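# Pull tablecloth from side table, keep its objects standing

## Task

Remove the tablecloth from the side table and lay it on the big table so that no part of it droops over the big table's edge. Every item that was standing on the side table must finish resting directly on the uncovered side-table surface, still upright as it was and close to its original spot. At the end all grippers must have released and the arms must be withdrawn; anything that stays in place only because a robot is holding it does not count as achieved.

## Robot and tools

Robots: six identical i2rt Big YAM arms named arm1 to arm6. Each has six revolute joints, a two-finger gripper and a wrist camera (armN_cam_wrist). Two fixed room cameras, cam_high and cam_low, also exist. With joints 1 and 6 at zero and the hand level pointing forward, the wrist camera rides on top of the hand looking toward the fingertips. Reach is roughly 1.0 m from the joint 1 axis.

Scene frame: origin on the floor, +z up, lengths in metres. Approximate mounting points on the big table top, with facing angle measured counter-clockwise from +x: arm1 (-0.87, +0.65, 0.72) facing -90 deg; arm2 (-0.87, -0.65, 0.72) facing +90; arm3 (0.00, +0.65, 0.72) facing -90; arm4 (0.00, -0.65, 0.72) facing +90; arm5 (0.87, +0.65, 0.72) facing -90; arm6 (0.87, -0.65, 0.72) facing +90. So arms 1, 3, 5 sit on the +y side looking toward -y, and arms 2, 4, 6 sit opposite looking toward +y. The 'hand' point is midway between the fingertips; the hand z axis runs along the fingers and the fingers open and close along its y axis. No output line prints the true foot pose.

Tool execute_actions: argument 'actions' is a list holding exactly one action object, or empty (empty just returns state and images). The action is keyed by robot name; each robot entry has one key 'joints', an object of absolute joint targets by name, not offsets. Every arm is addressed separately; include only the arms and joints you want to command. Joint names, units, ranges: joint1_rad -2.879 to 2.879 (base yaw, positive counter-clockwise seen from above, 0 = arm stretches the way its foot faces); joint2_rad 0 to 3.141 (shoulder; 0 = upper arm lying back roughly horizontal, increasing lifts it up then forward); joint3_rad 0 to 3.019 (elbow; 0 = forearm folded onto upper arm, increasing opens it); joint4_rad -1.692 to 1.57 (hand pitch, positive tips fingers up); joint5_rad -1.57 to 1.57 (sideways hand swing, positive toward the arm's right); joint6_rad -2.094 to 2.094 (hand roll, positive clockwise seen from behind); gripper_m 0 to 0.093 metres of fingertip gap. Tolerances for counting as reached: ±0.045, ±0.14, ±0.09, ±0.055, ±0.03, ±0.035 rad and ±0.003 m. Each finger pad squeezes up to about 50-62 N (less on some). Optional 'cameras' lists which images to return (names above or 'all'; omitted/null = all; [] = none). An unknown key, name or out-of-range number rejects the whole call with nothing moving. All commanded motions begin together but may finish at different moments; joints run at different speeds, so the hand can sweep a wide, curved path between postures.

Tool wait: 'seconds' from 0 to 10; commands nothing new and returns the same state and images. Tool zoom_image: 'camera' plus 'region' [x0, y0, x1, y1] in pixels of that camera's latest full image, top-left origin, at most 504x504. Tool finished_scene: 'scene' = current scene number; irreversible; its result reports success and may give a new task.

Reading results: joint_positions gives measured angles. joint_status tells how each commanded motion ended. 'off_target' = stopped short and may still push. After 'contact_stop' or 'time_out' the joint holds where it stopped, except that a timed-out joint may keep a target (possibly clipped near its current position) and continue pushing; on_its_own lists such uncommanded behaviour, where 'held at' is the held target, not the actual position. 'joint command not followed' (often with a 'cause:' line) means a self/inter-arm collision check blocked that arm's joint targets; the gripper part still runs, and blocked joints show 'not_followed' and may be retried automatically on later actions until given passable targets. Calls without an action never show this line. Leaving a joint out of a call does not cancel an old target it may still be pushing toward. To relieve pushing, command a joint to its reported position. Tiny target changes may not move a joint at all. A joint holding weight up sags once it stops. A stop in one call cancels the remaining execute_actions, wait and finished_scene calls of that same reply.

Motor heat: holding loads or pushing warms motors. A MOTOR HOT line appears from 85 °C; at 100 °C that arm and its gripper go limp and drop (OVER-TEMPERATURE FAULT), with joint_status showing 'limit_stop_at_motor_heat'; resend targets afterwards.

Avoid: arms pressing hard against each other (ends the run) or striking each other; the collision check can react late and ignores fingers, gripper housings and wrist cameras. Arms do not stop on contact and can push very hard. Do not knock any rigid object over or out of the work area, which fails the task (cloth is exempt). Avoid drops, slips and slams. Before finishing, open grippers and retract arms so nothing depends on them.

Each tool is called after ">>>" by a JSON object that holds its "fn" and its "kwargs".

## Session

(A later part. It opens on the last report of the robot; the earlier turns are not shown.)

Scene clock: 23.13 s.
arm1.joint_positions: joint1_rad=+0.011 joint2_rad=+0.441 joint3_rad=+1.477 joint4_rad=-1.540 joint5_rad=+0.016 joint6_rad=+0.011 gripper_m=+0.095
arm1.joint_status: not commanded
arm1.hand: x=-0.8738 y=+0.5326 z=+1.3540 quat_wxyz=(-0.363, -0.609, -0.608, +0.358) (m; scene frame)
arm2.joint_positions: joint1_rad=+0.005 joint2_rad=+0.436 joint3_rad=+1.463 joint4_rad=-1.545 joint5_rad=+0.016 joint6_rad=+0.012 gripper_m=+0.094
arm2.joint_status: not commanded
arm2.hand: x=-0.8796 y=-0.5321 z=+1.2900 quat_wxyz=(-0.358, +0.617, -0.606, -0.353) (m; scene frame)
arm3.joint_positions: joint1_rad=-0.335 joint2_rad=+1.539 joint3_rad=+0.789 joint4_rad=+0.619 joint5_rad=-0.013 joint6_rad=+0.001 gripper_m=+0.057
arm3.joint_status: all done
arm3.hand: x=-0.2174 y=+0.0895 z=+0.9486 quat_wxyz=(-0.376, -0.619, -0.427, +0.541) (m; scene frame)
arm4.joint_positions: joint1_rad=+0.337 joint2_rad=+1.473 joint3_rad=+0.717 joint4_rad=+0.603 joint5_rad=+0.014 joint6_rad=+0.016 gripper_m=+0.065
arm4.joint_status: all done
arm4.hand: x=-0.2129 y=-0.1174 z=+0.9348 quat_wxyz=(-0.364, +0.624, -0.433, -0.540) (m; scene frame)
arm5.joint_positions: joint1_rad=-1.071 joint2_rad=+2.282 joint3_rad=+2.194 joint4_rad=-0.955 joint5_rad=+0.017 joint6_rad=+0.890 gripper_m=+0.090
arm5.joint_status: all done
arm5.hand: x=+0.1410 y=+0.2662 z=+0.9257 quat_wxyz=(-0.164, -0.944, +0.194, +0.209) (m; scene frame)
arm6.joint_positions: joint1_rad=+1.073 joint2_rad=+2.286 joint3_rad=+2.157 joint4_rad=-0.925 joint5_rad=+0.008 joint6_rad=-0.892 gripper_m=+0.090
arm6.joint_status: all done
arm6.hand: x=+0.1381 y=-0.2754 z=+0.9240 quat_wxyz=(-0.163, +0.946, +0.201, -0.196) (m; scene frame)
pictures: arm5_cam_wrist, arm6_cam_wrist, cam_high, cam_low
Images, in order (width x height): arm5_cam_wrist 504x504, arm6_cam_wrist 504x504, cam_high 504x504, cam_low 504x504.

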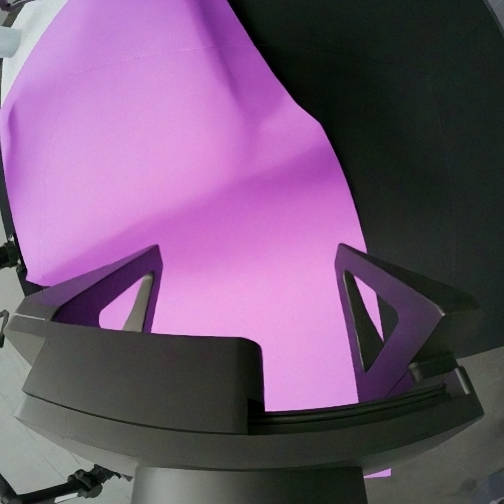

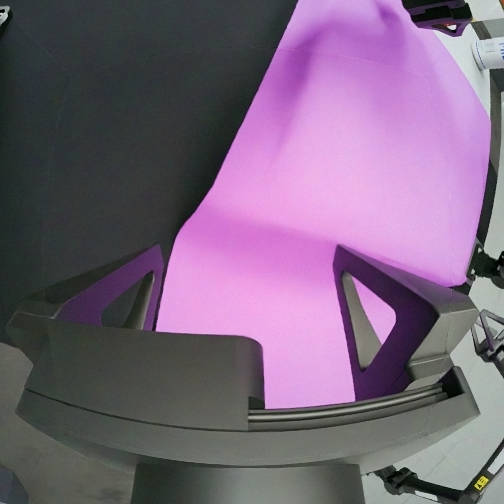

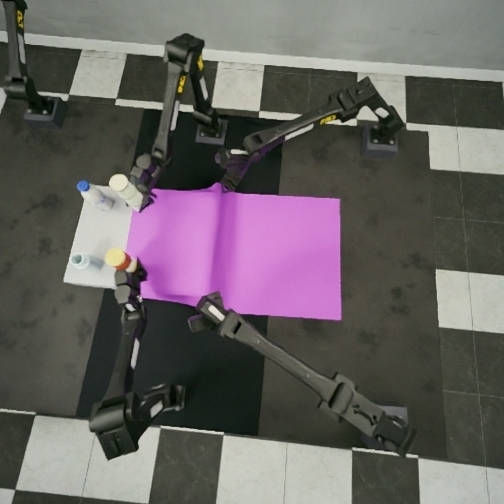

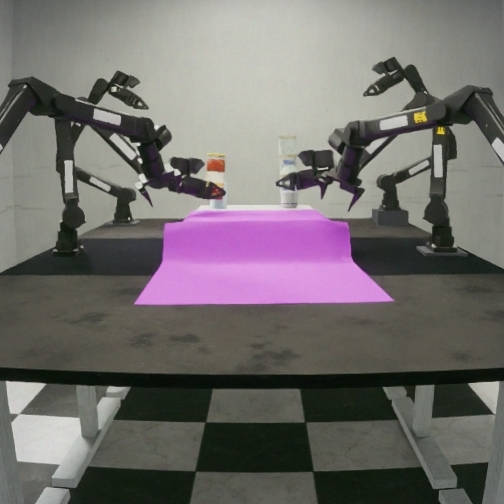

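>>> {"fn": "execute_actions", "kwargs": {"actions": [{"arm5":{"joints":{"joint1_rad":-1.12,"joint2_rad":2.47,"joint4_rad":-0.92,"joint6_rad":0.55}},"arm6":{"joints":{"joint1_rad":1.11,"joint2_rad":2.47,"joint4_rad":-0.89,"joint6_rad":-0.55}}}], "cameras": ["arm6_cam_wrist","arm5_cam_wrist","cam_low"]}}

Scene clock: 24.77 s.
arm1.joint_positions: joint1_rad=+0.011 joint2_rad=+0.441 joint3_rad=+1.477 joint4_rad=-1.540 joint5_rad=+0.016 joint6_rad=+0.011 gripper_m=+0.095
arm1.joint_status: not commanded
arm1.hand: x=-0.8738 y=+0.5326 z=+1.3540 quat_wxyz=(-0.363, -0.609, -0.608, +0.358) (m; scene frame)
arm2.joint_positions: joint1_rad=+0.005 joint2_rad=+0.436 joint3_rad=+1.463 joint4_rad=-1.545 joint5_rad=+0.016 joint6_rad=+0.012 gripper_m=+0.094
arm2.joint_status: not commanded
arm2.hand: x=-0.8796 y=-0.5321 z=+1.2900 quat_wxyz=(-0.358, +0.617, -0.606, -0.353) (m; scene frame)
arm3.joint_positions: joint1_rad=-0.335 joint2_rad=+1.539 joint3_rad=+0.789 joint4_rad=+0.619 joint5_rad=-0.013 joint6_rad=+0.001 gripper_m=+0.057
arm3.joint_status: not commanded
arm3.hand: x=-0.2174 y=+0.0895 z=+0.9486 quat_wxyz=(-0.376, -0.619, -0.427, +0.541) (m; scene frame)
arm4.joint_positions: joint1_rad=+0.337 joint2_rad=+1.473 joint3_rad=+0.717 joint4_rad=+0.603 joint5_rad=+0.014 joint6_rad=+0.016 gripper_m=+0.065
arm4.joint_status: not commanded
arm4.hand: x=-0.2129 y=-0.1174 z=+0.9348 quat_wxyz=(-0.364, +0.624, -0.433, -0.540) (m; scene frame)
arm5.joint_positions: joint1_rad=-1.118 joint2_rad=+2.469 joint3_rad=+2.196 joint4_rad=-0.926 joint5_rad=+0.017 joint6_rad=+0.561 gripper_m=+0.090
arm5.joint_status: all done
arm5.hand: x=+0.1294 y=+0.3034 z=+0.7796 quat_wxyz=(-0.085, -0.980, +0.060, +0.169) (m; scene frame)
arm6.joint_positions: joint1_rad=+1.111 joint2_rad=+2.494 joint3_rad=+2.155 joint4_rad=-0.897 joint5_rad=+0.008 joint6_rad=-0.558 gripper_m=+0.090
arm6.joint_status: all done
arm6.hand: x=+0.1395 y=-0.3106 z=+0.7599 quat_wxyz=(-0.081, +0.984, +0.061, -0.144) (m; scene frame)
pictures: arm5_cam_wrist, arm6_cam_wrist, cam_low
Images, in order (width x height): arm5_cam_wrist 504x504, arm6_cam_wrist 504x504, cam_low 504x504.

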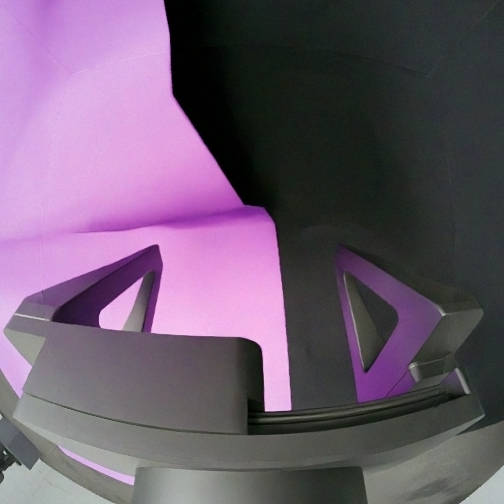

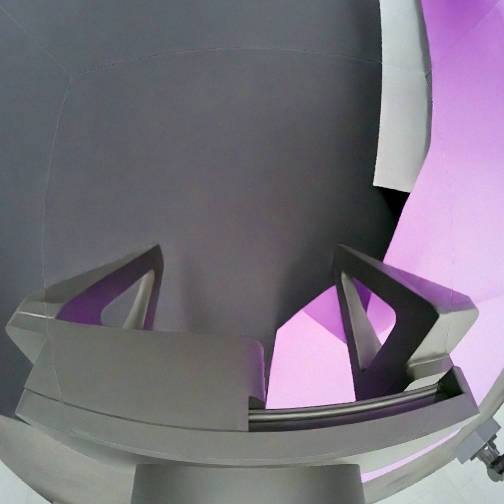

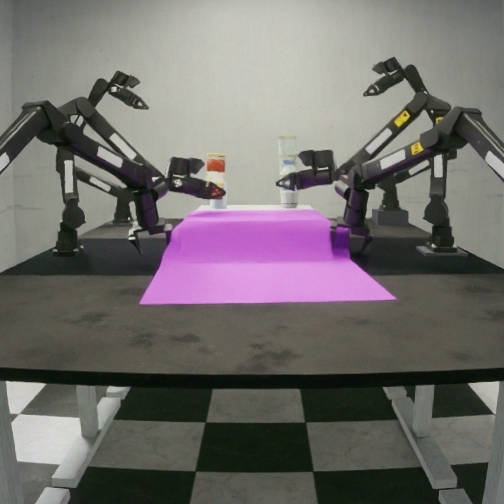

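>>> {"fn": "execute_actions", "kwargs": {"actions": [{"arm5":{"joints":{"joint2_rad":2.53,"joint3_rad":2.3}},"arm6":{"joints":{"gripper_m":0}}}], "cameras": ["arm5_cam_wrist"]}}

>>> {"fn": "execute_actions", "kwargs": {"actions": [{"arm5":{"joints":{"gripper_m":0}}}], "cameras": []}}

>>> {"fn": "execute_actions", "kwargs": {"actions": [{"arm5":{"joints":{"joint1_rad":-0.9,"joint2_rad":2.05,"joint3_rad":1.75,"joint4_rad":-1.1}},"arm6":{"joints":{"joint1_rad":0.9,"joint2_rad":2.05,"joint3_rad":1.7,"joint4_rad":-1.05}}}], "cameras": ["arm6_cam_wrist","arm5_cam_wrist","cam_high"]}}

Scene clock: 26.13 s.
arm1.joint_positions: joint1_rad=+0.011 joint2_rad=+0.441 joint3_rad=+1.477 joint4_rad=-1.540 joint5_rad=+0.016 joint6_rad=+0.011 gripper_m=+0.095
arm1.joint_status: not commanded
arm1.hand: x=-0.8738 y=+0.5326 z=+1.3540 quat_wxyz=(-0.363, -0.609, -0.608, +0.358) (m; scene frame)
arm2.joint_positions: joint1_rad=+0.005 joint2_rad=+0.436 joint3_rad=+1.463 joint4_rad=-1.545 joint5_rad=+0.016 joint6_rad=+0.012 gripper_m=+0.094
arm2.joint_status: not commanded
arm2.hand: x=-0.8796 y=-0.5321 z=+1.2900 quat_wxyz=(-0.358, +0.617, -0.606, -0.353) (m; scene frame)
arm3.joint_positions: joint1_rad=-0.335 joint2_rad=+1.539 joint3_rad=+0.789 joint4_rad=+0.619 joint5_rad=-0.013 joint6_rad=+0.001 gripper_m=+0.057
arm3.joint_status: not commanded
arm3.hand: x=-0.2174 y=+0.0895 z=+0.9486 quat_wxyz=(-0.376, -0.619, -0.427, +0.541) (m; scene frame)
arm4.joint_positions: joint1_rad=+0.337 joint2_rad=+1.473 joint3_rad=+0.717 joint4_rad=+0.603 joint5_rad=+0.014 joint6_rad=+0.016 gripper_m=+0.065
arm4.joint_status: not commanded
arm4.hand: x=-0.2129 y=-0.1174 z=+0.9348 quat_wxyz=(-0.364, +0.624, -0.433, -0.540) (m; scene frame)
arm5.joint_positions: joint1_rad=-1.118 joint2_rad=+2.507 joint3_rad=+2.244 joint4_rad=-0.926 joint5_rad=+0.017 joint6_rad=+0.560 gripper_m=+0.090
arm5.joint_status: all done
arm5.hand: x=+0.1205 y=+0.2991 z=+0.7711 quat_wxyz=(-0.087, -0.979, +0.060, +0.173) (m; scene frame)
arm6.joint_positions: joint1_rad=+1.111 joint2_rad=+2.494 joint3_rad=+2.155 joint4_rad=-0.897 joint5_rad=+0.008 joint6_rad=-0.557 gripper_m=+0.001
arm6.joint_status: all done
arm6.hand: x=+0.1395 y=-0.3106 z=+0.7599 quat_wxyz=(-0.081, +0.984, +0.060, -0.144) (m; scene frame)
pictures: arm5_cam_wrist
Images, in order (width x height): arm5_cam_wrist 504x504.

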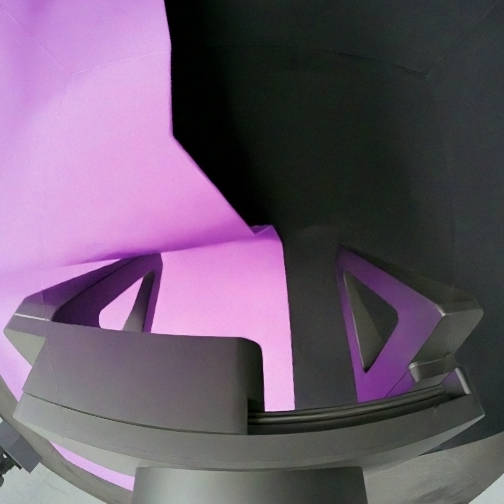

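Scene clock: 26.83 s.
arm1.joint_positions: joint1_rad=+0.011 joint2_rad=+0.441 joint3_rad=+1.477 joint4_rad=-1.540 joint5_rad=+0.016 joint6_rad=+0.011 gripper_m=+0.095
arm1.joint_status: not commanded
arm1.hand: x=-0.8738 y=+0.5326 z=+1.3540 quat_wxyz=(-0.363, -0.609, -0.608, +0.358) (m; scene frame)
arm2.joint_positions: joint1_rad=+0.005 joint2_rad=+0.436 joint3_rad=+1.463 joint4_rad=-1.545 joint5_rad=+0.016 joint6_rad=+0.012 gripper_m=+0.094
arm2.joint_status: not commanded
arm2.hand: x=-0.8796 y=-0.5321 z=+1.2900 quat_wxyz=(-0.358, +0.617, -0.606, -0.353) (m; scene frame)
arm3.joint_positions: joint1_rad=-0.335 joint2_rad=+1.539 joint3_rad=+0.789 joint4_rad=+0.619 joint5_rad=-0.013 joint6_rad=+0.001 gripper_m=+0.057
arm3.joint_status: not commanded
arm3.hand: x=-0.2174 y=+0.0895 z=+0.9486 quat_wxyz=(-0.376, -0.619, -0.427, +0.541) (m; scene frame)
arm4.joint_positions: joint1_rad=+0.337 joint2_rad=+1.473 joint3_rad=+0.717 joint4_rad=+0.603 joint5_rad=+0.014 joint6_rad=+0.016 gripper_m=+0.065
arm4.joint_status: not commanded
arm4.hand: x=-0.2129 y=-0.1174 z=+0.9348 quat_wxyz=(-0.364, +0.624, -0.433, -0.540) (m; scene frame)
arm5.joint_positions: joint1_rad=-1.118 joint2_rad=+2.507 joint3_rad=+2.244 joint4_rad=-0.926 joint5_rad=+0.017 joint6_rad=+0.559 gripper_m=+0.001
arm5.joint_status: all done
arm5.hand: x=+0.1205 y=+0.2991 z=+0.7711 quat_wxyz=(-0.087, -0.979, +0.060, +0.173) (m; scene frame)
arm6.joint_positions: joint1_rad=+1.111 joint2_rad=+2.494 joint3_rad=+2.155 joint4_rad=-0.897 joint5_rad=+0.008 joint6_rad=-0.557 gripper_m=+0.001
arm6.joint_status: not commanded
arm6.hand: x=+0.1395 y=-0.3106 z=+0.7599 quat_wxyz=(-0.081, +0.984, +0.060, -0.144) (m; scene frame)
pictures: none
No camera images: the call's "cameras" was empty. Leave "cameras" out to get every camera's image.

Scene clock: 28.33 s.
arm1.joint_positions: joint1_rad=+0.011 joint2_rad=+0.441 joint3_rad=+1.477 joint4_rad=-1.540 joint5_rad=+0.016 joint6_rad=+0.011 gripper_m=+0.095
arm1.joint_status: not commanded
arm1.hand: x=-0.8738 y=+0.5326 z=+1.3540 quat_wxyz=(-0.363, -0.609, -0.608, +0.358) (m; scene frame)
arm2.joint_positions: joint1_rad=+0.005 joint2_rad=+0.436 joint3_rad=+1.463 joint4_rad=-1.545 joint5_rad=+0.016 joint6_rad=+0.012 gripper_m=+0.094
arm2.joint_status: not commanded
arm2.hand: x=-0.8796 y=-0.5321 z=+1.2900 quat_wxyz=(-0.358, +0.617, -0.606, -0.353) (m; scene frame)
arm3.joint_positions: joint1_rad=-0.335 joint2_rad=+1.539 joint3_rad=+0.789 joint4_rad=+0.619 joint5_rad=-0.013 joint6_rad=+0.001 gripper_m=+0.057
arm3.joint_status: not commanded
arm3.hand: x=-0.2174 y=+0.0895 z=+0.9486 quat_wxyz=(-0.376, -0.619, -0.427, +0.541) (m; scene frame)
arm4.joint_positions: joint1_rad=+0.337 joint2_rad=+1.473 joint3_rad=+0.717 joint4_rad=+0.603 joint5_rad=+0.014 joint6_rad=+0.016 gripper_m=+0.065
arm4.joint_status: not commanded
arm4.hand: x=-0.2129 y=-0.1174 z=+0.9348 quat_wxyz=(-0.364, +0.624, -0.433, -0.540) (m; scene frame)
arm5.joint_positions: joint1_rad=-0.906 joint2_rad=+2.041 joint3_rad=+1.749 joint4_rad=-1.093 joint5_rad=+0.013 joint6_rad=+0.558 gripper_m=+0.001
arm5.joint_status: all done
arm5.hand: x=+0.3411 y=+0.2479 z=+0.8833 quat_wxyz=(-0.051, -0.994, -0.047, +0.083) (m; scene frame)
arm6.joint_positions: joint1_rad=+0.908 joint2_rad=+2.039 joint3_rad=+1.694 joint4_rad=-1.044 joint5_rad=+0.012 joint6_rad=-0.556 gripper_m=+0.001
arm6.joint_status: all done
arm6.hand: x=+0.3424 y=-0.2578 z=+0.8817 quat_wxyz=(-0.054, +0.995, -0.040, -0.071) (m; scene frame)
pictures: arm5_cam_wrist, arm6_cam_wrist, cam_high
Images, in order (width x height): arm5_cam_wrist 504x504, arm6_cam_wrist 504x504, cam_high 504x504.

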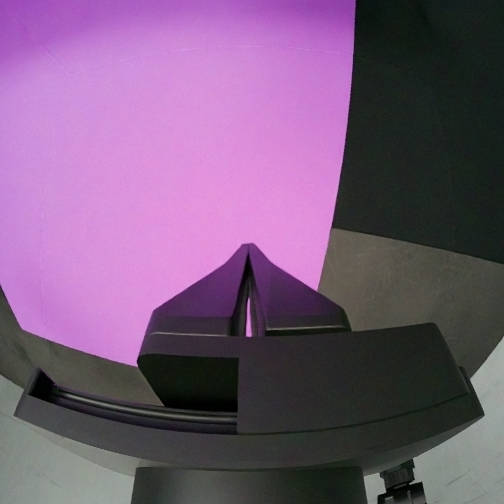

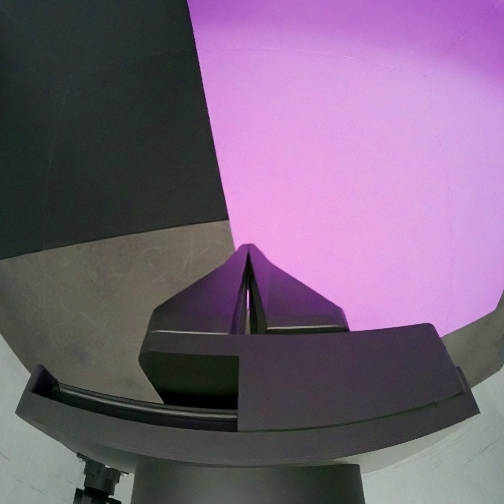

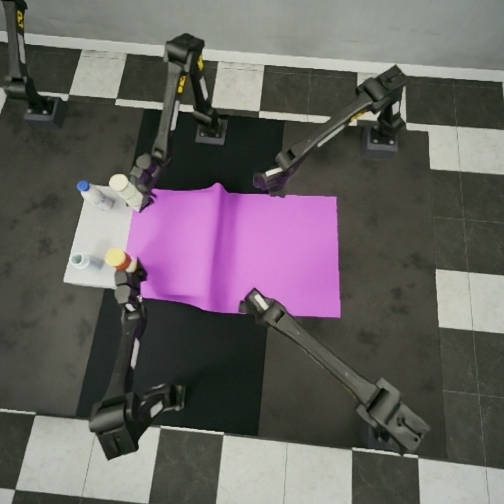

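>>> {"fn": "execute_actions", "kwargs": {"actions": [{"arm5":{"joints":{"joint1_rad":-1.11,"joint2_rad":2.33,"joint3_rad":2.3,"joint4_rad":-0.95,"joint6_rad":-1.0,"gripper_m":0.09}},"arm6":{"joints":{"joint1_rad":1.09,"joint2_rad":2.3,"joint3_rad":2.2,"joint4_rad":-0.92,"joint6_rad":1.0,"gripper_m":0.09}}}], "cameras": []}}

>>> {"fn": "execute_actions", "kwargs": {"actions": [{"arm5":{"joints":{"joint2_rad":2.53,"joint4_rad":-0.92}},"arm6":{"joints":{"joint2_rad":2.48,"joint4_rad":-0.89}}}], "cameras": ["arm6_cam_wrist","arm5_cam_wrist","cam_high"]}}

Scene clock: 31.27 s.
arm1.joint_positions: joint1_rad=+0.011 joint2_rad=+0.441 joint3_rad=+1.477 joint4_rad=-1.540 joint5_rad=+0.016 joint6_rad=+0.011 gripper_m=+0.095
arm1.joint_status: not commanded
arm1.hand: x=-0.8738 y=+0.5326 z=+1.3540 quat_wxyz=(-0.363, -0.609, -0.608, +0.358) (m; scene frame)
arm2.joint_positions: joint1_rad=+0.005 joint2_rad=+0.436 joint3_rad=+1.463 joint4_rad=-1.545 joint5_rad=+0.016 joint6_rad=+0.012 gripper_m=+0.094
arm2.joint_status: not commanded
arm2.hand: x=-0.8796 y=-0.5321 z=+1.2900 quat_wxyz=(-0.358, +0.617, -0.606, -0.353) (m; scene frame)
arm3.joint_positions: joint1_rad=-0.335 joint2_rad=+1.539 joint3_rad=+0.789 joint4_rad=+0.619 joint5_rad=-0.013 joint6_rad=+0.001 gripper_m=+0.057
arm3.joint_status: not commanded
arm3.hand: x=-0.2174 y=+0.0895 z=+0.9486 quat_wxyz=(-0.376, -0.619, -0.427, +0.541) (m; scene frame)
arm4.joint_positions: joint1_rad=+0.337 joint2_rad=+1.473 joint3_rad=+0.717 joint4_rad=+0.603 joint5_rad=+0.014 joint6_rad=+0.016 gripper_m=+0.065
arm4.joint_status: not commanded
arm4.hand: x=-0.2129 y=-0.1174 z=+0.9348 quat_wxyz=(-0.364, +0.624, -0.433, -0.540) (m; scene frame)
arm5.joint_positions: joint1_rad=-1.109 joint2_rad=+2.314 joint3_rad=+2.259 joint4_rad=-0.957 joint5_rad=+0.015 joint6_rad=-0.989 gripper_m=+0.090
arm5.joint_status: all done
arm5.hand: x=+0.1136 y=+0.2875 z=+0.9324 quat_wxyz=(+0.079, -0.723, -0.631, +0.269) (m; scene frame)
arm6.joint_positions: joint1_rad=+1.086 joint2_rad=+2.305 joint3_rad=+2.163 joint4_rad=-0.927 joint5_rad=+0.009 joint6_rad=+0.992 gripper_m=+0.090
arm6.joint_status: all done
arm6.hand: x=+0.1331 y=-0.2843 z=+0.9113 quat_wxyz=(+0.062, +0.724, -0.644, -0.239) (m; scene frame)
pictures: none
No camera images: the call's "cameras" was empty. Leave "cameras" out to get every camera's image.

Scene clock: 32.47 s.
arm1.joint_positions: joint1_rad=+0.011 joint2_rad=+0.441 joint3_rad=+1.477 joint4_rad=-1.540 joint5_rad=+0.016 joint6_rad=+0.011 gripper_m=+0.095
arm1.joint_status: not commanded
arm1.hand: x=-0.8738 y=+0.5326 z=+1.3540 quat_wxyz=(-0.363, -0.609, -0.608, +0.358) (m; scene frame)
arm2.joint_positions: joint1_rad=+0.005 joint2_rad=+0.436 joint3_rad=+1.463 joint4_rad=-1.545 joint5_rad=+0.016 joint6_rad=+0.012 gripper_m=+0.094
arm2.joint_status: not commanded
arm2.hand: x=-0.8796 y=-0.5321 z=+1.2900 quat_wxyz=(-0.358, +0.617, -0.606, -0.353) (m; scene frame)
arm3.joint_positions: joint1_rad=-0.335 joint2_rad=+1.539 joint3_rad=+0.789 joint4_rad=+0.619 joint5_rad=-0.013 joint6_rad=+0.001 gripper_m=+0.057
arm3.joint_status: not commanded
arm3.hand: x=-0.2174 y=+0.0895 z=+0.9486 quat_wxyz=(-0.376, -0.619, -0.427, +0.541) (m; scene frame)
arm4.joint_positions: joint1_rad=+0.337 joint2_rad=+1.473 joint3_rad=+0.717 joint4_rad=+0.603 joint5_rad=+0.014 joint6_rad=+0.016 gripper_m=+0.065
arm4.joint_status: not commanded
arm4.hand: x=-0.2129 y=-0.1174 z=+0.9348 quat_wxyz=(-0.364, +0.624, -0.433, -0.540) (m; scene frame)
arm5.joint_positions: joint1_rad=-1.111 joint2_rad=+2.515 joint3_rad=+2.285 joint4_rad=-0.922 joint5_rad=+0.012 joint6_rad=-0.989 gripper_m=+0.090
arm5.joint_status: all done
arm5.hand: x=+0.1118 y=+0.2874 z=+0.7848 quat_wxyz=(+0.061, -0.736, -0.642, +0.204) (m; scene frame)
arm6.joint_positions: joint1_rad=+1.086 joint2_rad=+2.504 joint3_rad=+2.175 joint4_rad=-0.896 joint5_rad=+0.009 joint6_rad=+0.993 gripper_m=+0.090
arm6.joint_status: all done
arm6.hand: x=+0.1432 y=-0.2897 z=+0.7613 quat_wxyz=(+0.042, +0.737, -0.654, -0.166) (m; scene frame)
pictures: arm5_cam_wrist, arm6_cam_wrist, cam_high
Images, in order (width x height): arm5_cam_wrist 504x504, arm6_cam_wrist 504x504, cam_high 504x504.

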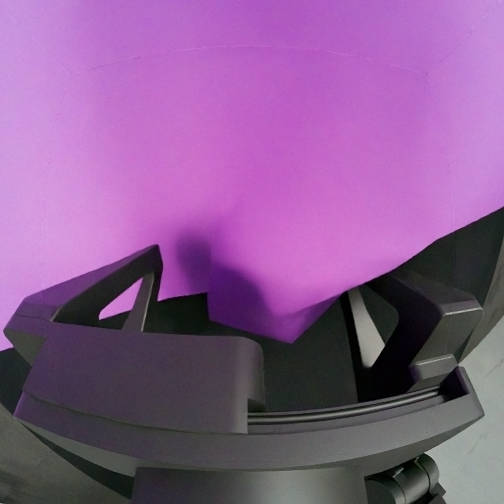

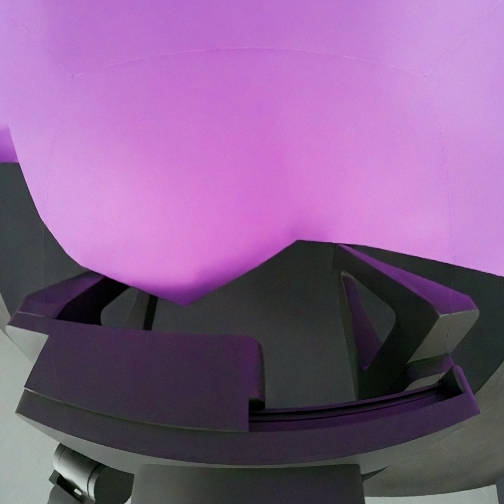

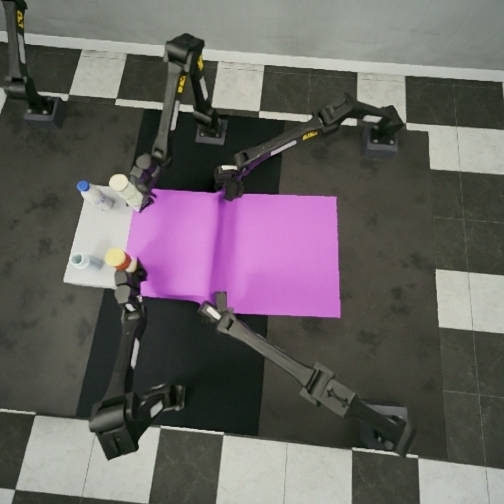

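Arm5 looks good; arm6's finger hooks under.

>>> {"fn": "execute_actions", "kwargs": {"actions": [{"arm5":{"joints":{"gripper_m":0}},"arm6":{"joints":{"joint1_rad":1.05,"gripper_m":0}}}], "cameras": []}}

>>> {"fn": "execute_actions", "kwargs": {"actions": [{"arm5":{"joints":{"joint1_rad":-0.9,"joint2_rad":2.05,"joint3_rad":1.75,"joint4_rad":-1.1}},"arm6":{"joints":{"joint1_rad":0.9,"joint2_rad":2.05,"joint3_rad":1.7,"joint4_rad":-1.05}}}], "cameras": ["arm6_cam_wrist","arm5_cam_wrist","cam_high"]}}

Scene clock: 33.57 s.
arm1.joint_positions: joint1_rad=+0.011 joint2_rad=+0.441 joint3_rad=+1.477 joint4_rad=-1.540 joint5_rad=+0.016 joint6_rad=+0.011 gripper_m=+0.095
arm1.joint_status: not commanded
arm1.hand: x=-0.8738 y=+0.5326 z=+1.3540 quat_wxyz=(-0.363, -0.609, -0.608, +0.358) (m; scene frame)
arm2.joint_positions: joint1_rad=+0.005 joint2_rad=+0.436 joint3_rad=+1.463 joint4_rad=-1.545 joint5_rad=+0.016 joint6_rad=+0.012 gripper_m=+0.094
arm2.joint_status: not commanded
arm2.hand: x=-0.8796 y=-0.5321 z=+1.2900 quat_wxyz=(-0.358, +0.617, -0.606, -0.353) (m; scene frame)
arm3.joint_positions: joint1_rad=-0.335 joint2_rad=+1.539 joint3_rad=+0.789 joint4_rad=+0.619 joint5_rad=-0.013 joint6_rad=+0.001 gripper_m=+0.057
arm3.joint_status: not commanded
arm3.hand: x=-0.2174 y=+0.0895 z=+0.9486 quat_wxyz=(-0.376, -0.619, -0.427, +0.541) (m; scene frame)
arm4.joint_positions: joint1_rad=+0.337 joint2_rad=+1.473 joint3_rad=+0.717 joint4_rad=+0.603 joint5_rad=+0.014 joint6_rad=+0.016 gripper_m=+0.065
arm4.joint_status: not commanded
arm4.hand: x=-0.2129 y=-0.1174 z=+0.9348 quat_wxyz=(-0.364, +0.624, -0.433, -0.540) (m; scene frame)
arm5.joint_positions: joint1_rad=-1.111 joint2_rad=+2.515 joint3_rad=+2.285 joint4_rad=-0.922 joint5_rad=+0.015 joint6_rad=-0.990 gripper_m=+0.001
arm5.joint_status: all done
arm5.hand: x=+0.1116 y=+0.2878 z=+0.7848 quat_wxyz=(+0.062, -0.736, -0.643, +0.203) (m; scene frame)
arm6.joint_positions: joint1_rad=+1.057 joint2_rad=+2.504 joint3_rad=+2.175 joint4_rad=-0.896 joint5_rad=+0.009 joint6_rad=+0.993 gripper_m=+0.001
arm6.joint_status: all done
arm6.hand: x=+0.1539 y=-0.2688 z=+0.7613 quat_wxyz=(+0.040, +0.727, -0.665, -0.166) (m; scene frame)
pictures: none
No camera images: the call's "cameras" was empty. Leave "cameras" out to get every camera's image.

Scene clock: 35.03 s.
arm1.joint_positions: joint1_rad=+0.011 joint2_rad=+0.441 joint3_rad=+1.477 joint4_rad=-1.540 joint5_rad=+0.016 joint6_rad=+0.011 gripper_m=+0.095
arm1.joint_status: not commanded
arm1.hand: x=-0.8738 y=+0.5326 z=+1.3540 quat_wxyz=(-0.363, -0.609, -0.608, +0.358) (m; scene frame)
arm2.joint_positions: joint1_rad=+0.005 joint2_rad=+0.436 joint3_rad=+1.463 joint4_rad=-1.545 joint5_rad=+0.016 joint6_rad=+0.012 gripper_m=+0.094
arm2.joint_status: not commanded
arm2.hand: x=-0.8796 y=-0.5321 z=+1.2900 quat_wxyz=(-0.358, +0.617, -0.606, -0.353) (m; scene frame)
arm3.joint_positions: joint1_rad=-0.335 joint2_rad=+1.539 joint3_rad=+0.789 joint4_rad=+0.619 joint5_rad=-0.013 joint6_rad=+0.001 gripper_m=+0.057
arm3.joint_status: not commanded
arm3.hand: x=-0.2174 y=+0.0895 z=+0.9486 quat_wxyz=(-0.376, -0.619, -0.427, +0.541) (m; scene frame)
arm4.joint_positions: joint1_rad=+0.337 joint2_rad=+1.473 joint3_rad=+0.717 joint4_rad=+0.603 joint5_rad=+0.014 joint6_rad=+0.016 gripper_m=+0.065
arm4.joint_status: not commanded
arm4.hand: x=-0.2129 y=-0.1174 z=+0.9348 quat_wxyz=(-0.364, +0.624, -0.433, -0.540) (m; scene frame)
arm5.joint_positions: joint1_rad=-0.896 joint2_rad=+2.041 joint3_rad=+1.749 joint4_rad=-1.095 joint5_rad=+0.015 joint6_rad=-0.990 gripper_m=+0.001
arm5.joint_status: all done
arm5.hand: x=+0.3452 y=+0.2438 z=+0.8828 quat_wxyz=(+0.022, -0.675, -0.732, +0.093) (m; scene frame)
arm6.joint_positions: joint1_rad=+0.899 joint2_rad=+2.041 joint3_rad=+1.694 joint4_rad=-1.047 joint5_rad=+0.010 joint6_rad=+0.993 gripper_m=+0.001
arm6.joint_status: all done
arm6.hand: x=+0.3466 y=-0.2536 z=+0.8802 quat_wxyz=(+0.011, +0.680, -0.728, -0.086) (m; scene frame)
pictures: arm5_cam_wrist, arm6_cam_wrist, cam_high
Images, in order (width x height): arm5_cam_wrist 504x504, arm6_cam_wrist 504x504, cam_high 504x504.

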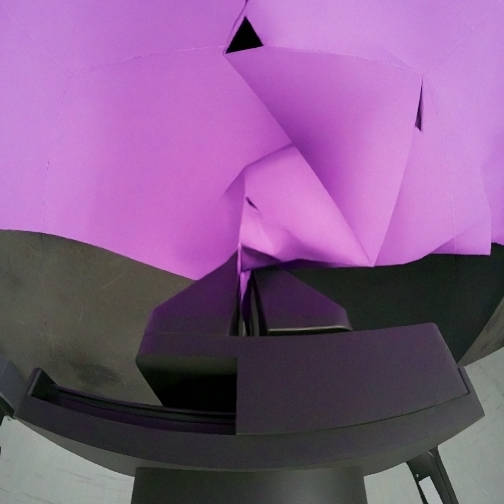

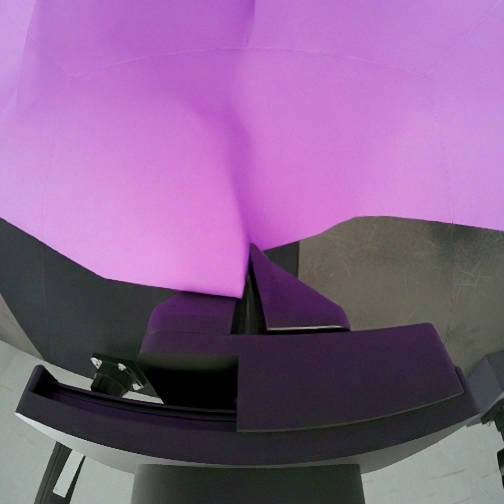

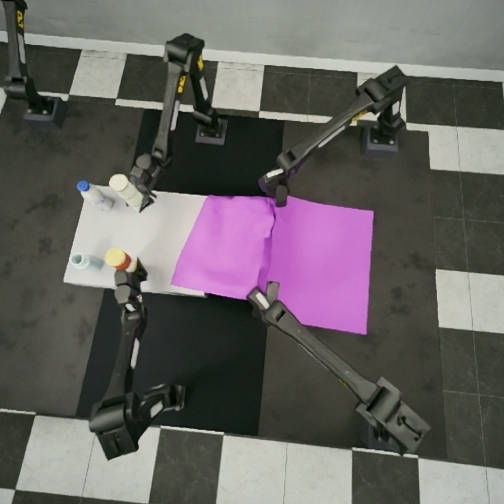

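>>> {"fn": "execute_actions", "kwargs": {"actions": [{"arm3":{"joints":{"joint1_rad":-0.14}},"arm4":{"joints":{"joint1_rad":0.137}},"arm5":{"joints":{"joint1_rad":-0.52,"joint2_rad":1.7,"joint3_rad":1.3,"joint4_rad":-1.15,"joint6_rad":-0.7}},"arm6":{"joints":{"joint1_rad":0.55,"joint2_rad":1.7,"joint3_rad":1.25,"joint4_rad":-1.1,"joint6_rad":0.7}}}], "cameras": ["cam_high"]}}

>>> {"fn": "execute_actions", "kwargs": {"actions": [{"arm3":{"joints":{"joint2_rad":1.63,"joint3_rad":0.7,"joint4_rad":0.86}},"arm4":{"joints":{"joint2_rad":1.54,"joint3_rad":0.62,"joint4_rad":0.88}},"arm5":{"joints":{"gripper_m":0.08}},"arm6":{"joints":{"gripper_m":0.08}}}], "cameras": ["cam_high","cam_low"]}}

Scene clock: 37.10 s.
arm1.joint_positions: joint1_rad=+0.011 joint2_rad=+0.441 joint3_rad=+1.477 joint4_rad=-1.540 joint5_rad=+0.016 joint6_rad=+0.011 gripper_m=+0.095
arm1.joint_status: not commanded
arm1.hand: x=-0.8738 y=+0.5326 z=+1.3540 quat_wxyz=(-0.363, -0.609, -0.608, +0.358) (m; scene frame)
arm2.joint_positions: joint1_rad=+0.005 joint2_rad=+0.436 joint3_rad=+1.463 joint4_rad=-1.545 joint5_rad=+0.016 joint6_rad=+0.012 gripper_m=+0.094
arm2.joint_status: not commanded
arm2.hand: x=-0.8796 y=-0.5321 z=+1.2900 quat_wxyz=(-0.358, +0.617, -0.606, -0.353) (m; scene frame)
arm3.joint_positions: joint1_rad=-0.135 joint2_rad=+1.539 joint3_rad=+0.789 joint4_rad=+0.619 joint5_rad=-0.018 joint6_rad=+0.001 gripper_m=+0.057
arm3.joint_status: all done
arm3.hand: x=-0.1006 y=+0.0573 z=+0.9487 quat_wxyz=(-0.430, -0.572, -0.488, +0.500) (m; scene frame)
arm4.joint_positions: joint1_rad=+0.130 joint2_rad=+1.473 joint3_rad=+0.717 joint4_rad=+0.603 joint5_rad=+0.018 joint6_rad=+0.017 gripper_m=+0.065
arm4.joint_status: all done
arm4.hand: x=-0.0983 y=-0.0849 z=+0.9348 quat_wxyz=(-0.418, +0.574, -0.496, -0.499) (m; scene frame)
arm5.joint_positions: joint1_rad=-0.515 joint2_rad=+1.693 joint3_rad=+1.299 joint4_rad=-1.146 joint5_rad=+0.010 joint6_rad=-0.706 gripper_m=+0.001
arm5.joint_status: all done
arm5.hand: x=+0.6200 y=+0.2229 z=+0.9020 quat_wxyz=(+0.002, -0.640, -0.768, +0.021) (m; scene frame)
arm6.joint_positions: joint1_rad=+0.548 joint2_rad=+1.692 joint3_rad=+1.243 joint4_rad=-1.096 joint5_rad=+0.013 joint6_rad=+0.707 gripper_m=+0.001
arm6.joint_status: all done
arm6.hand: x=+0.6077 y=-0.2410 z=+0.9018 quat_wxyz=(-0.008, +0.659, -0.752, -0.010) (m; scene frame)
pictures: cam_high
Images, in order (width x height): cam_high 504x504.

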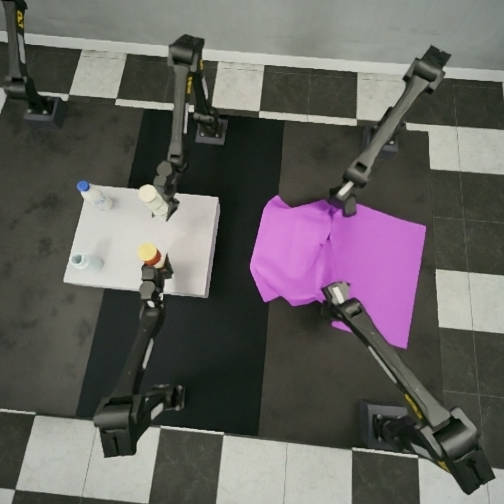

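Scene clock: 39.23 s.
arm1.joint_positions: joint1_rad=+0.011 joint2_rad=+0.441 joint3_rad=+1.477 joint4_rad=-1.540 joint5_rad=+0.016 joint6_rad=+0.011 gripper_m=+0.095
arm1.joint_status: not commanded
arm1.hand: x=-0.8738 y=+0.5326 z=+1.3540 quat_wxyz=(-0.363, -0.609, -0.608, +0.358) (m; scene frame)
arm2.joint_positions: joint1_rad=+0.005 joint2_rad=+0.436 joint3_rad=+1.463 joint4_rad=-1.545 joint5_rad=+0.016 joint6_rad=+0.012 gripper_m=+0.094
arm2.joint_status: not commanded
arm2.hand: x=-0.8796 y=-0.5321 z=+1.2900 quat_wxyz=(-0.358, +0.617, -0.606, -0.353) (m; scene frame)
arm3.joint_positions: joint1_rad=-0.135 joint2_rad=+1.656 joint3_rad=+0.693 joint4_rad=+0.821 joint5_rad=-0.018 joint6_rad=+0.001 gripper_m=+0.057
arm3.joint_status: all done
arm3.hand: x=-0.0976 y=+0.0748 z=+0.8837 quat_wxyz=(-0.427, -0.575, -0.490, +0.497) (m; scene frame)
arm4.joint_positions: joint1_rad=+0.130 joint2_rad=+1.555 joint3_rad=+0.601 joint4_rad=+0.822 joint5_rad=+0.018 joint6_rad=+0.017 gripper_m=+0.065
arm4.joint_status: joint4_rad time_out (moved +0.219 of +0.277); the others done
arm4.on_its_own: joint4_rad reads +0.822 and still pushes toward +0.880 since a time_out
arm4.hand: x=-0.0938 y=-0.1095 z=+0.8865 quat_wxyz=(-0.423, +0.569, -0.492, -0.505) (m; scene frame)
arm5.joint_positions: joint1_rad=-0.515 joint2_rad=+1.693 joint3_rad=+1.299 joint4_rad=-1.146 joint5_rad=+0.011 joint6_rad=-0.706 gripper_m=+0.080
arm5.joint_status: all done
arm5.hand: x=+0.6199 y=+0.2229 z=+0.9020 quat_wxyz=(+0.003, -0.640, -0.768, +0.021) (m; scene frame)
arm6.joint_positions: joint1_rad=+0.548 joint2_rad=+1.692 joint3_rad=+1.243 joint4_rad=-1.096 joint5_rad=+0.013 joint6_rad=+0.707 gripper_m=+0.080
arm6.joint_status: all done
arm6.hand: x=+0.6077 y=-0.2410 z=+0.9018 quat_wxyz=(-0.008, +0.659, -0.752, -0.010) (m; scene frame)
pictures: cam_high, cam_low
Images, in order (width x height): cam_high 504x504, cam_low 504x504.

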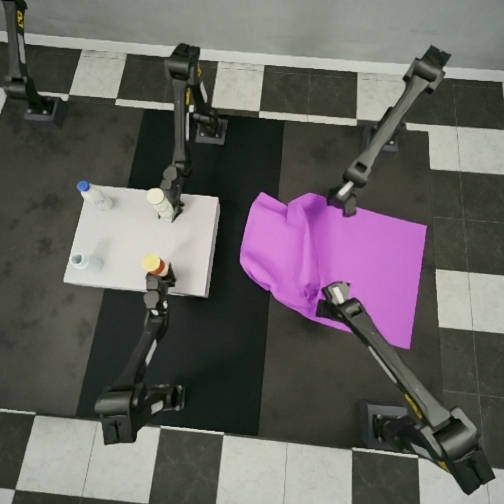

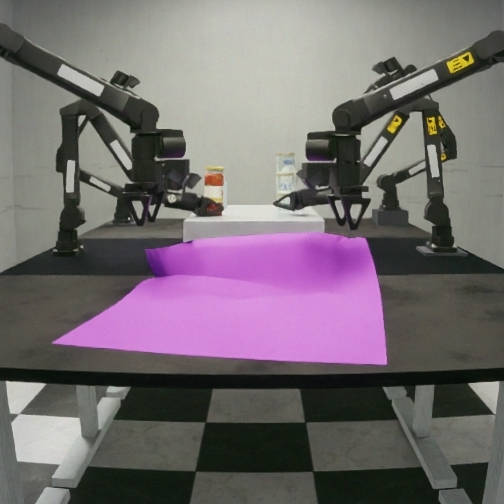

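>>> {"fn": "execute_actions", "kwargs": {"actions": [{"arm3":{"joints":{"joint2_rad":1.67,"joint4_rad":0.9}},"arm4":{"joints":{"joint2_rad":1.57,"joint4_rad":0.9}},"arm5":{"joints":{"joint2_rad":1.0}},"arm6":{"joints":{"joint2_rad":1.0}}}], "cameras": []}}

>>> {"fn": "execute_actions", "kwargs": {"actions": [{"arm3":{"joints":{"gripper_m":0.093}},"arm4":{"joints":{"gripper_m":0.093}}}], "cameras": []}}

>>> {"fn": "execute_actions", "kwargs": {"actions": [{"arm3":{"joints":{"joint2_rad":1.1,"joint3_rad":0.19}},"arm4":{"joints":{"joint2_rad":1.1,"joint3_rad":0.2}}}], "cameras": ["cam_high","cam_low"]}}

Scene clock: 41.27 s.
arm1.joint_positions: joint1_rad=+0.011 joint2_rad=+0.441 joint3_rad=+1.477 joint4_rad=-1.540 joint5_rad=+0.016 joint6_rad=+0.011 gripper_m=+0.095
arm1.joint_status: not commanded
arm1.hand: x=-0.8738 y=+0.5326 z=+1.3540 quat_wxyz=(-0.363, -0.609, -0.608, +0.358) (m; scene frame)
arm2.joint_positions: joint1_rad=+0.005 joint2_rad=+0.436 joint3_rad=+1.463 joint4_rad=-1.545 joint5_rad=+0.016 joint6_rad=+0.012 gripper_m=+0.094
arm2.joint_status: not commanded
arm2.hand: x=-0.8796 y=-0.5321 z=+1.2900 quat_wxyz=(-0.358, +0.617, -0.606, -0.353) (m; scene frame)
arm3.joint_positions: joint1_rad=-0.135 joint2_rad=+1.685 joint3_rad=+0.693 joint4_rad=+0.866 joint5_rad=-0.018 joint6_rad=+0.001 gripper_m=+0.057
arm3.joint_status: all done
arm3.hand: x=-0.0979 y=+0.0728 z=+0.8781 quat_wxyz=(-0.431, -0.571, -0.487, +0.501) (m; scene frame)
arm4.joint_positions: joint1_rad=+0.130 joint2_rad=+1.573 joint3_rad=+0.601 joint4_rad=+0.857 joint5_rad=+0.018 joint6_rad=+0.017 gripper_m=+0.065
arm4.joint_status: all done
arm4.hand: x=-0.0941 y=-0.1079 z=+0.8856 quat_wxyz=(-0.427, +0.565, -0.488, -0.510) (m; scene frame)
arm5.joint_positions: joint1_rad=-0.515 joint2_rad=+0.995 joint3_rad=+1.291 joint4_rad=-1.146 joint5_rad=+0.011 joint6_rad=-0.706 gripper_m=+0.080
arm5.joint_status: all done
arm5.hand: x=+0.6695 y=+0.3078 z=+1.2068 quat_wxyz=(-0.054, -0.600, -0.716, +0.352) (m; scene frame)
arm6.joint_positions: joint1_rad=+0.548 joint2_rad=+0.992 joint3_rad=+1.234 joint4_rad=-1.096 joint5_rad=+0.013 joint6_rad=+0.707 gripper_m=+0.080
arm6.joint_status: all done
arm6.hand: x=+0.6517 y=-0.3084 z=+1.2061 quat_wxyz=(-0.056, +0.616, -0.706, -0.344) (m; scene frame)
pictures: none
No camera images: the call's "cameras" was empty. Leave "cameras" out to get every camera's image.

Scene clock: 42.00 s.
arm1.joint_positions: joint1_rad=+0.011 joint2_rad=+0.441 joint3_rad=+1.477 joint4_rad=-1.540 joint5_rad=+0.016 joint6_rad=+0.011 gripper_m=+0.095
arm1.joint_status: not commanded
arm1.hand: x=-0.8738 y=+0.5326 z=+1.3540 quat_wxyz=(-0.363, -0.609, -0.608, +0.358) (m; scene frame)
arm2.joint_positions: joint1_rad=+0.005 joint2_rad=+0.436 joint3_rad=+1.463 joint4_rad=-1.545 joint5_rad=+0.016 joint6_rad=+0.012 gripper_m=+0.094
arm2.joint_status: not commanded
arm2.hand: x=-0.8796 y=-0.5321 z=+1.2900 quat_wxyz=(-0.358, +0.617, -0.606, -0.353) (m; scene frame)
arm3.joint_positions: joint1_rad=-0.135 joint2_rad=+1.685 joint3_rad=+0.693 joint4_rad=+0.880 joint5_rad=-0.018 joint6_rad=+0.001 gripper_m=+0.093
arm3.joint_status: all done
arm3.hand: x=-0.0980 y=+0.0724 z=+0.8820 quat_wxyz=(-0.434, -0.567, -0.484, +0.505) (m; scene frame)
arm4.joint_positions: joint1_rad=+0.130 joint2_rad=+1.573 joint3_rad=+0.601 joint4_rad=+0.877 joint5_rad=+0.018 joint6_rad=+0.017 gripper_m=+0.093
arm4.joint_status: all done
arm4.hand: x=-0.0942 y=-0.1073 z=+0.8906 quat_wxyz=(-0.432, +0.560, -0.484, -0.516) (m; scene frame)
arm5.joint_positions: joint1_rad=-0.515 joint2_rad=+0.995 joint3_rad=+1.291 joint4_rad=-1.146 joint5_rad=+0.011 joint6_rad=-0.706 gripper_m=+0.080
arm5.joint_status: not commanded
arm5.hand: x=+0.6695 y=+0.3078 z=+1.2068 quat_wxyz=(-0.054, -0.600, -0.716, +0.352) (m; scene frame)
arm6.joint_positions: joint1_rad=+0.548 joint2_rad=+0.992 joint3_rad=+1.234 joint4_rad=-1.096 joint5_rad=+0.013 joint6_rad=+0.707 gripper_m=+0.080
arm6.joint_status: not commanded
arm6.hand: x=+0.6517 y=-0.3084 z=+1.2061 quat_wxyz=(-0.056, +0.616, -0.706, -0.344) (m; scene frame)
pictures: none
No camera images: the call's "cameras" was empty. Leave "cameras" out to get every camera's image.

Scene clock: 43.30 s.
arm1.joint_positions: joint1_rad=+0.011 joint2_rad=+0.441 joint3_rad=+1.477 joint4_rad=-1.540 joint5_rad=+0.016 joint6_rad=+0.011 gripper_m=+0.095
arm1.joint_status: not commanded
arm1.hand: x=-0.8738 y=+0.5326 z=+1.3540 quat_wxyz=(-0.363, -0.609, -0.608, +0.358) (m; scene frame)
arm2.joint_positions: joint1_rad=+0.005 joint2_rad=+0.436 joint3_rad=+1.463 joint4_rad=-1.545 joint5_rad=+0.016 joint6_rad=+0.012 gripper_m=+0.094
arm2.joint_status: not commanded
arm2.hand: x=-0.8796 y=-0.5321 z=+1.2900 quat_wxyz=(-0.358, +0.617, -0.606, -0.353) (m; scene frame)
arm3.joint_positions: joint1_rad=-0.135 joint2_rad=+1.104 joint3_rad=+0.193 joint4_rad=+0.883 joint5_rad=-0.018 joint6_rad=+0.001 gripper_m=+0.093
arm3.joint_status: all done
arm3.hand: x=-0.0648 y=+0.2632 z=+0.9206 quat_wxyz=(-0.454, -0.545, -0.466, +0.529) (m; scene frame)
arm4.joint_positions: joint1_rad=+0.130 joint2_rad=+1.107 joint3_rad=+0.200 joint4_rad=+0.879 joint5_rad=+0.018 joint6_rad=+0.017 gripper_m=+0.093
arm4.joint_status: all done
arm4.hand: x=-0.0664 y=-0.2612 z=+0.9123 quat_wxyz=(-0.448, +0.542, -0.469, -0.535) (m; scene frame)
arm5.joint_positions: joint1_rad=-0.515 joint2_rad=+0.995 joint3_rad=+1.291 joint4_rad=-1.146 joint5_rad=+0.011 joint6_rad=-0.706 gripper_m=+0.080
arm5.joint_status: not commanded
arm5.hand: x=+0.6695 y=+0.3078 z=+1.2068 quat_wxyz=(-0.054, -0.600, -0.716, +0.352) (m; scene frame)
arm6.joint_positions: joint1_rad=+0.548 joint2_rad=+0.992 joint3_rad=+1.234 joint4_rad=-1.096 joint5_rad=+0.013 joint6_rad=+0.707 gripper_m=+0.080
arm6.joint_status: not commanded
arm6.hand: x=+0.6517 y=-0.3084 z=+1.2061 quat_wxyz=(-0.056, +0.616, -0.706, -0.344) (m; scene frame)
pictures: cam_high, cam_low
Images, in order (width x height): cam_high 504x504, cam_low 504x504.

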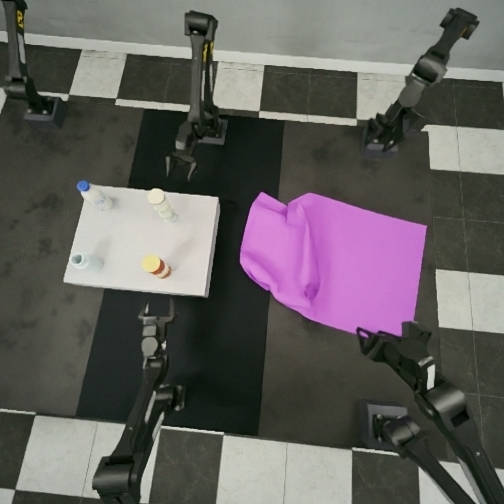

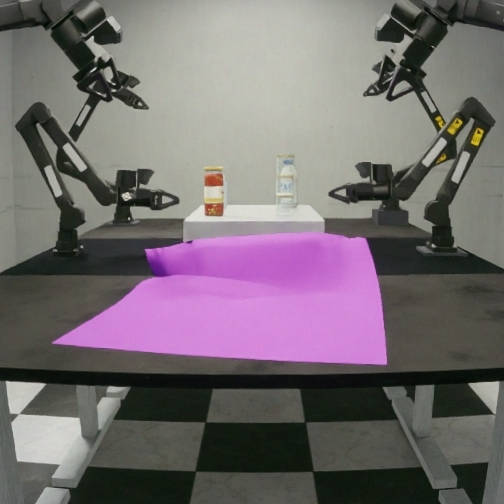

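>>> {"fn": "execute_actions", "kwargs": {"actions": [{"arm3":{"joints":{"joint2_rad":0.5,"joint4_rad":0.2}},"arm4":{"joints":{"joint2_rad":0.5,"joint4_rad":0.2}}}], "cameras": []}}

>>> {"fn": "finished_scene", "kwargs": {"scene": 1}}

Scene clock: 45.63 s.
arm1.joint_positions: joint1_rad=+0.011 joint2_rad=+0.441 joint3_rad=+1.477 joint4_rad=-1.540 joint5_rad=+0.016 joint6_rad=+0.011 gripper_m=+0.095
arm1.joint_status: not commanded
arm1.hand: x=-0.8738 y=+0.5326 z=+1.3540 quat_wxyz=(-0.363, -0.609, -0.608, +0.358) (m; scene frame)
arm2.joint_positions: joint1_rad=+0.005 joint2_rad=+0.436 joint3_rad=+1.463 joint4_rad=-1.545 joint5_rad=+0.016 joint6_rad=+0.012 gripper_m=+0.094
arm2.joint_status: not commanded
arm2.hand: x=-0.8796 y=-0.5321 z=+1.2900 quat_wxyz=(-0.358, +0.617, -0.606, -0.353) (m; scene frame)
arm3.joint_positions: joint1_rad=-0.135 joint2_rad=+0.500 joint3_rad=+0.193 joint4_rad=+0.206 joint5_rad=-0.018 joint6_rad=+0.001 gripper_m=+0.093
arm3.joint_status: all done
arm3.hand: x=-0.0543 y=+0.3235 z=+0.9613 quat_wxyz=(-0.437, -0.565, -0.482, +0.508) (m; scene frame)
arm4.joint_positions: joint1_rad=+0.130 joint2_rad=+0.505 joint3_rad=+0.200 joint4_rad=+0.211 joint5_rad=+0.018 joint6_rad=+0.017 gripper_m=+0.093
arm4.joint_status: all done
arm4.hand: x=-0.0554 y=-0.3222 z=+0.9559 quat_wxyz=(-0.432, +0.559, -0.484, -0.516) (m; scene frame)
arm5.joint_positions: joint1_rad=-0.515 joint2_rad=+0.995 joint3_rad=+1.291 joint4_rad=-1.146 joint5_rad=+0.011 joint6_rad=-0.706 gripper_m=+0.080
arm5.joint_status: not commanded
arm5.hand: x=+0.6695 y=+0.3078 z=+1.2068 quat_wxyz=(-0.054, -0.600, -0.716, +0.352) (m; scene frame)
arm6.joint_positions: joint1_rad=+0.548 joint2_rad=+0.992 joint3_rad=+1.234 joint4_rad=-1.096 joint5_rad=+0.013 joint6_rad=+0.707 gripper_m=+0.080
arm6.joint_status: not commanded
arm6.hand: x=+0.6517 y=-0.3084 z=+1.2061 quat_wxyz=(-0.056, +0.616, -0.706, -0.344) (m; scene frame)
pictures: none
No camera images: the call's "cameras" was empty. Leave "cameras" out to get every camera's image.

The scene is finished: the task was done.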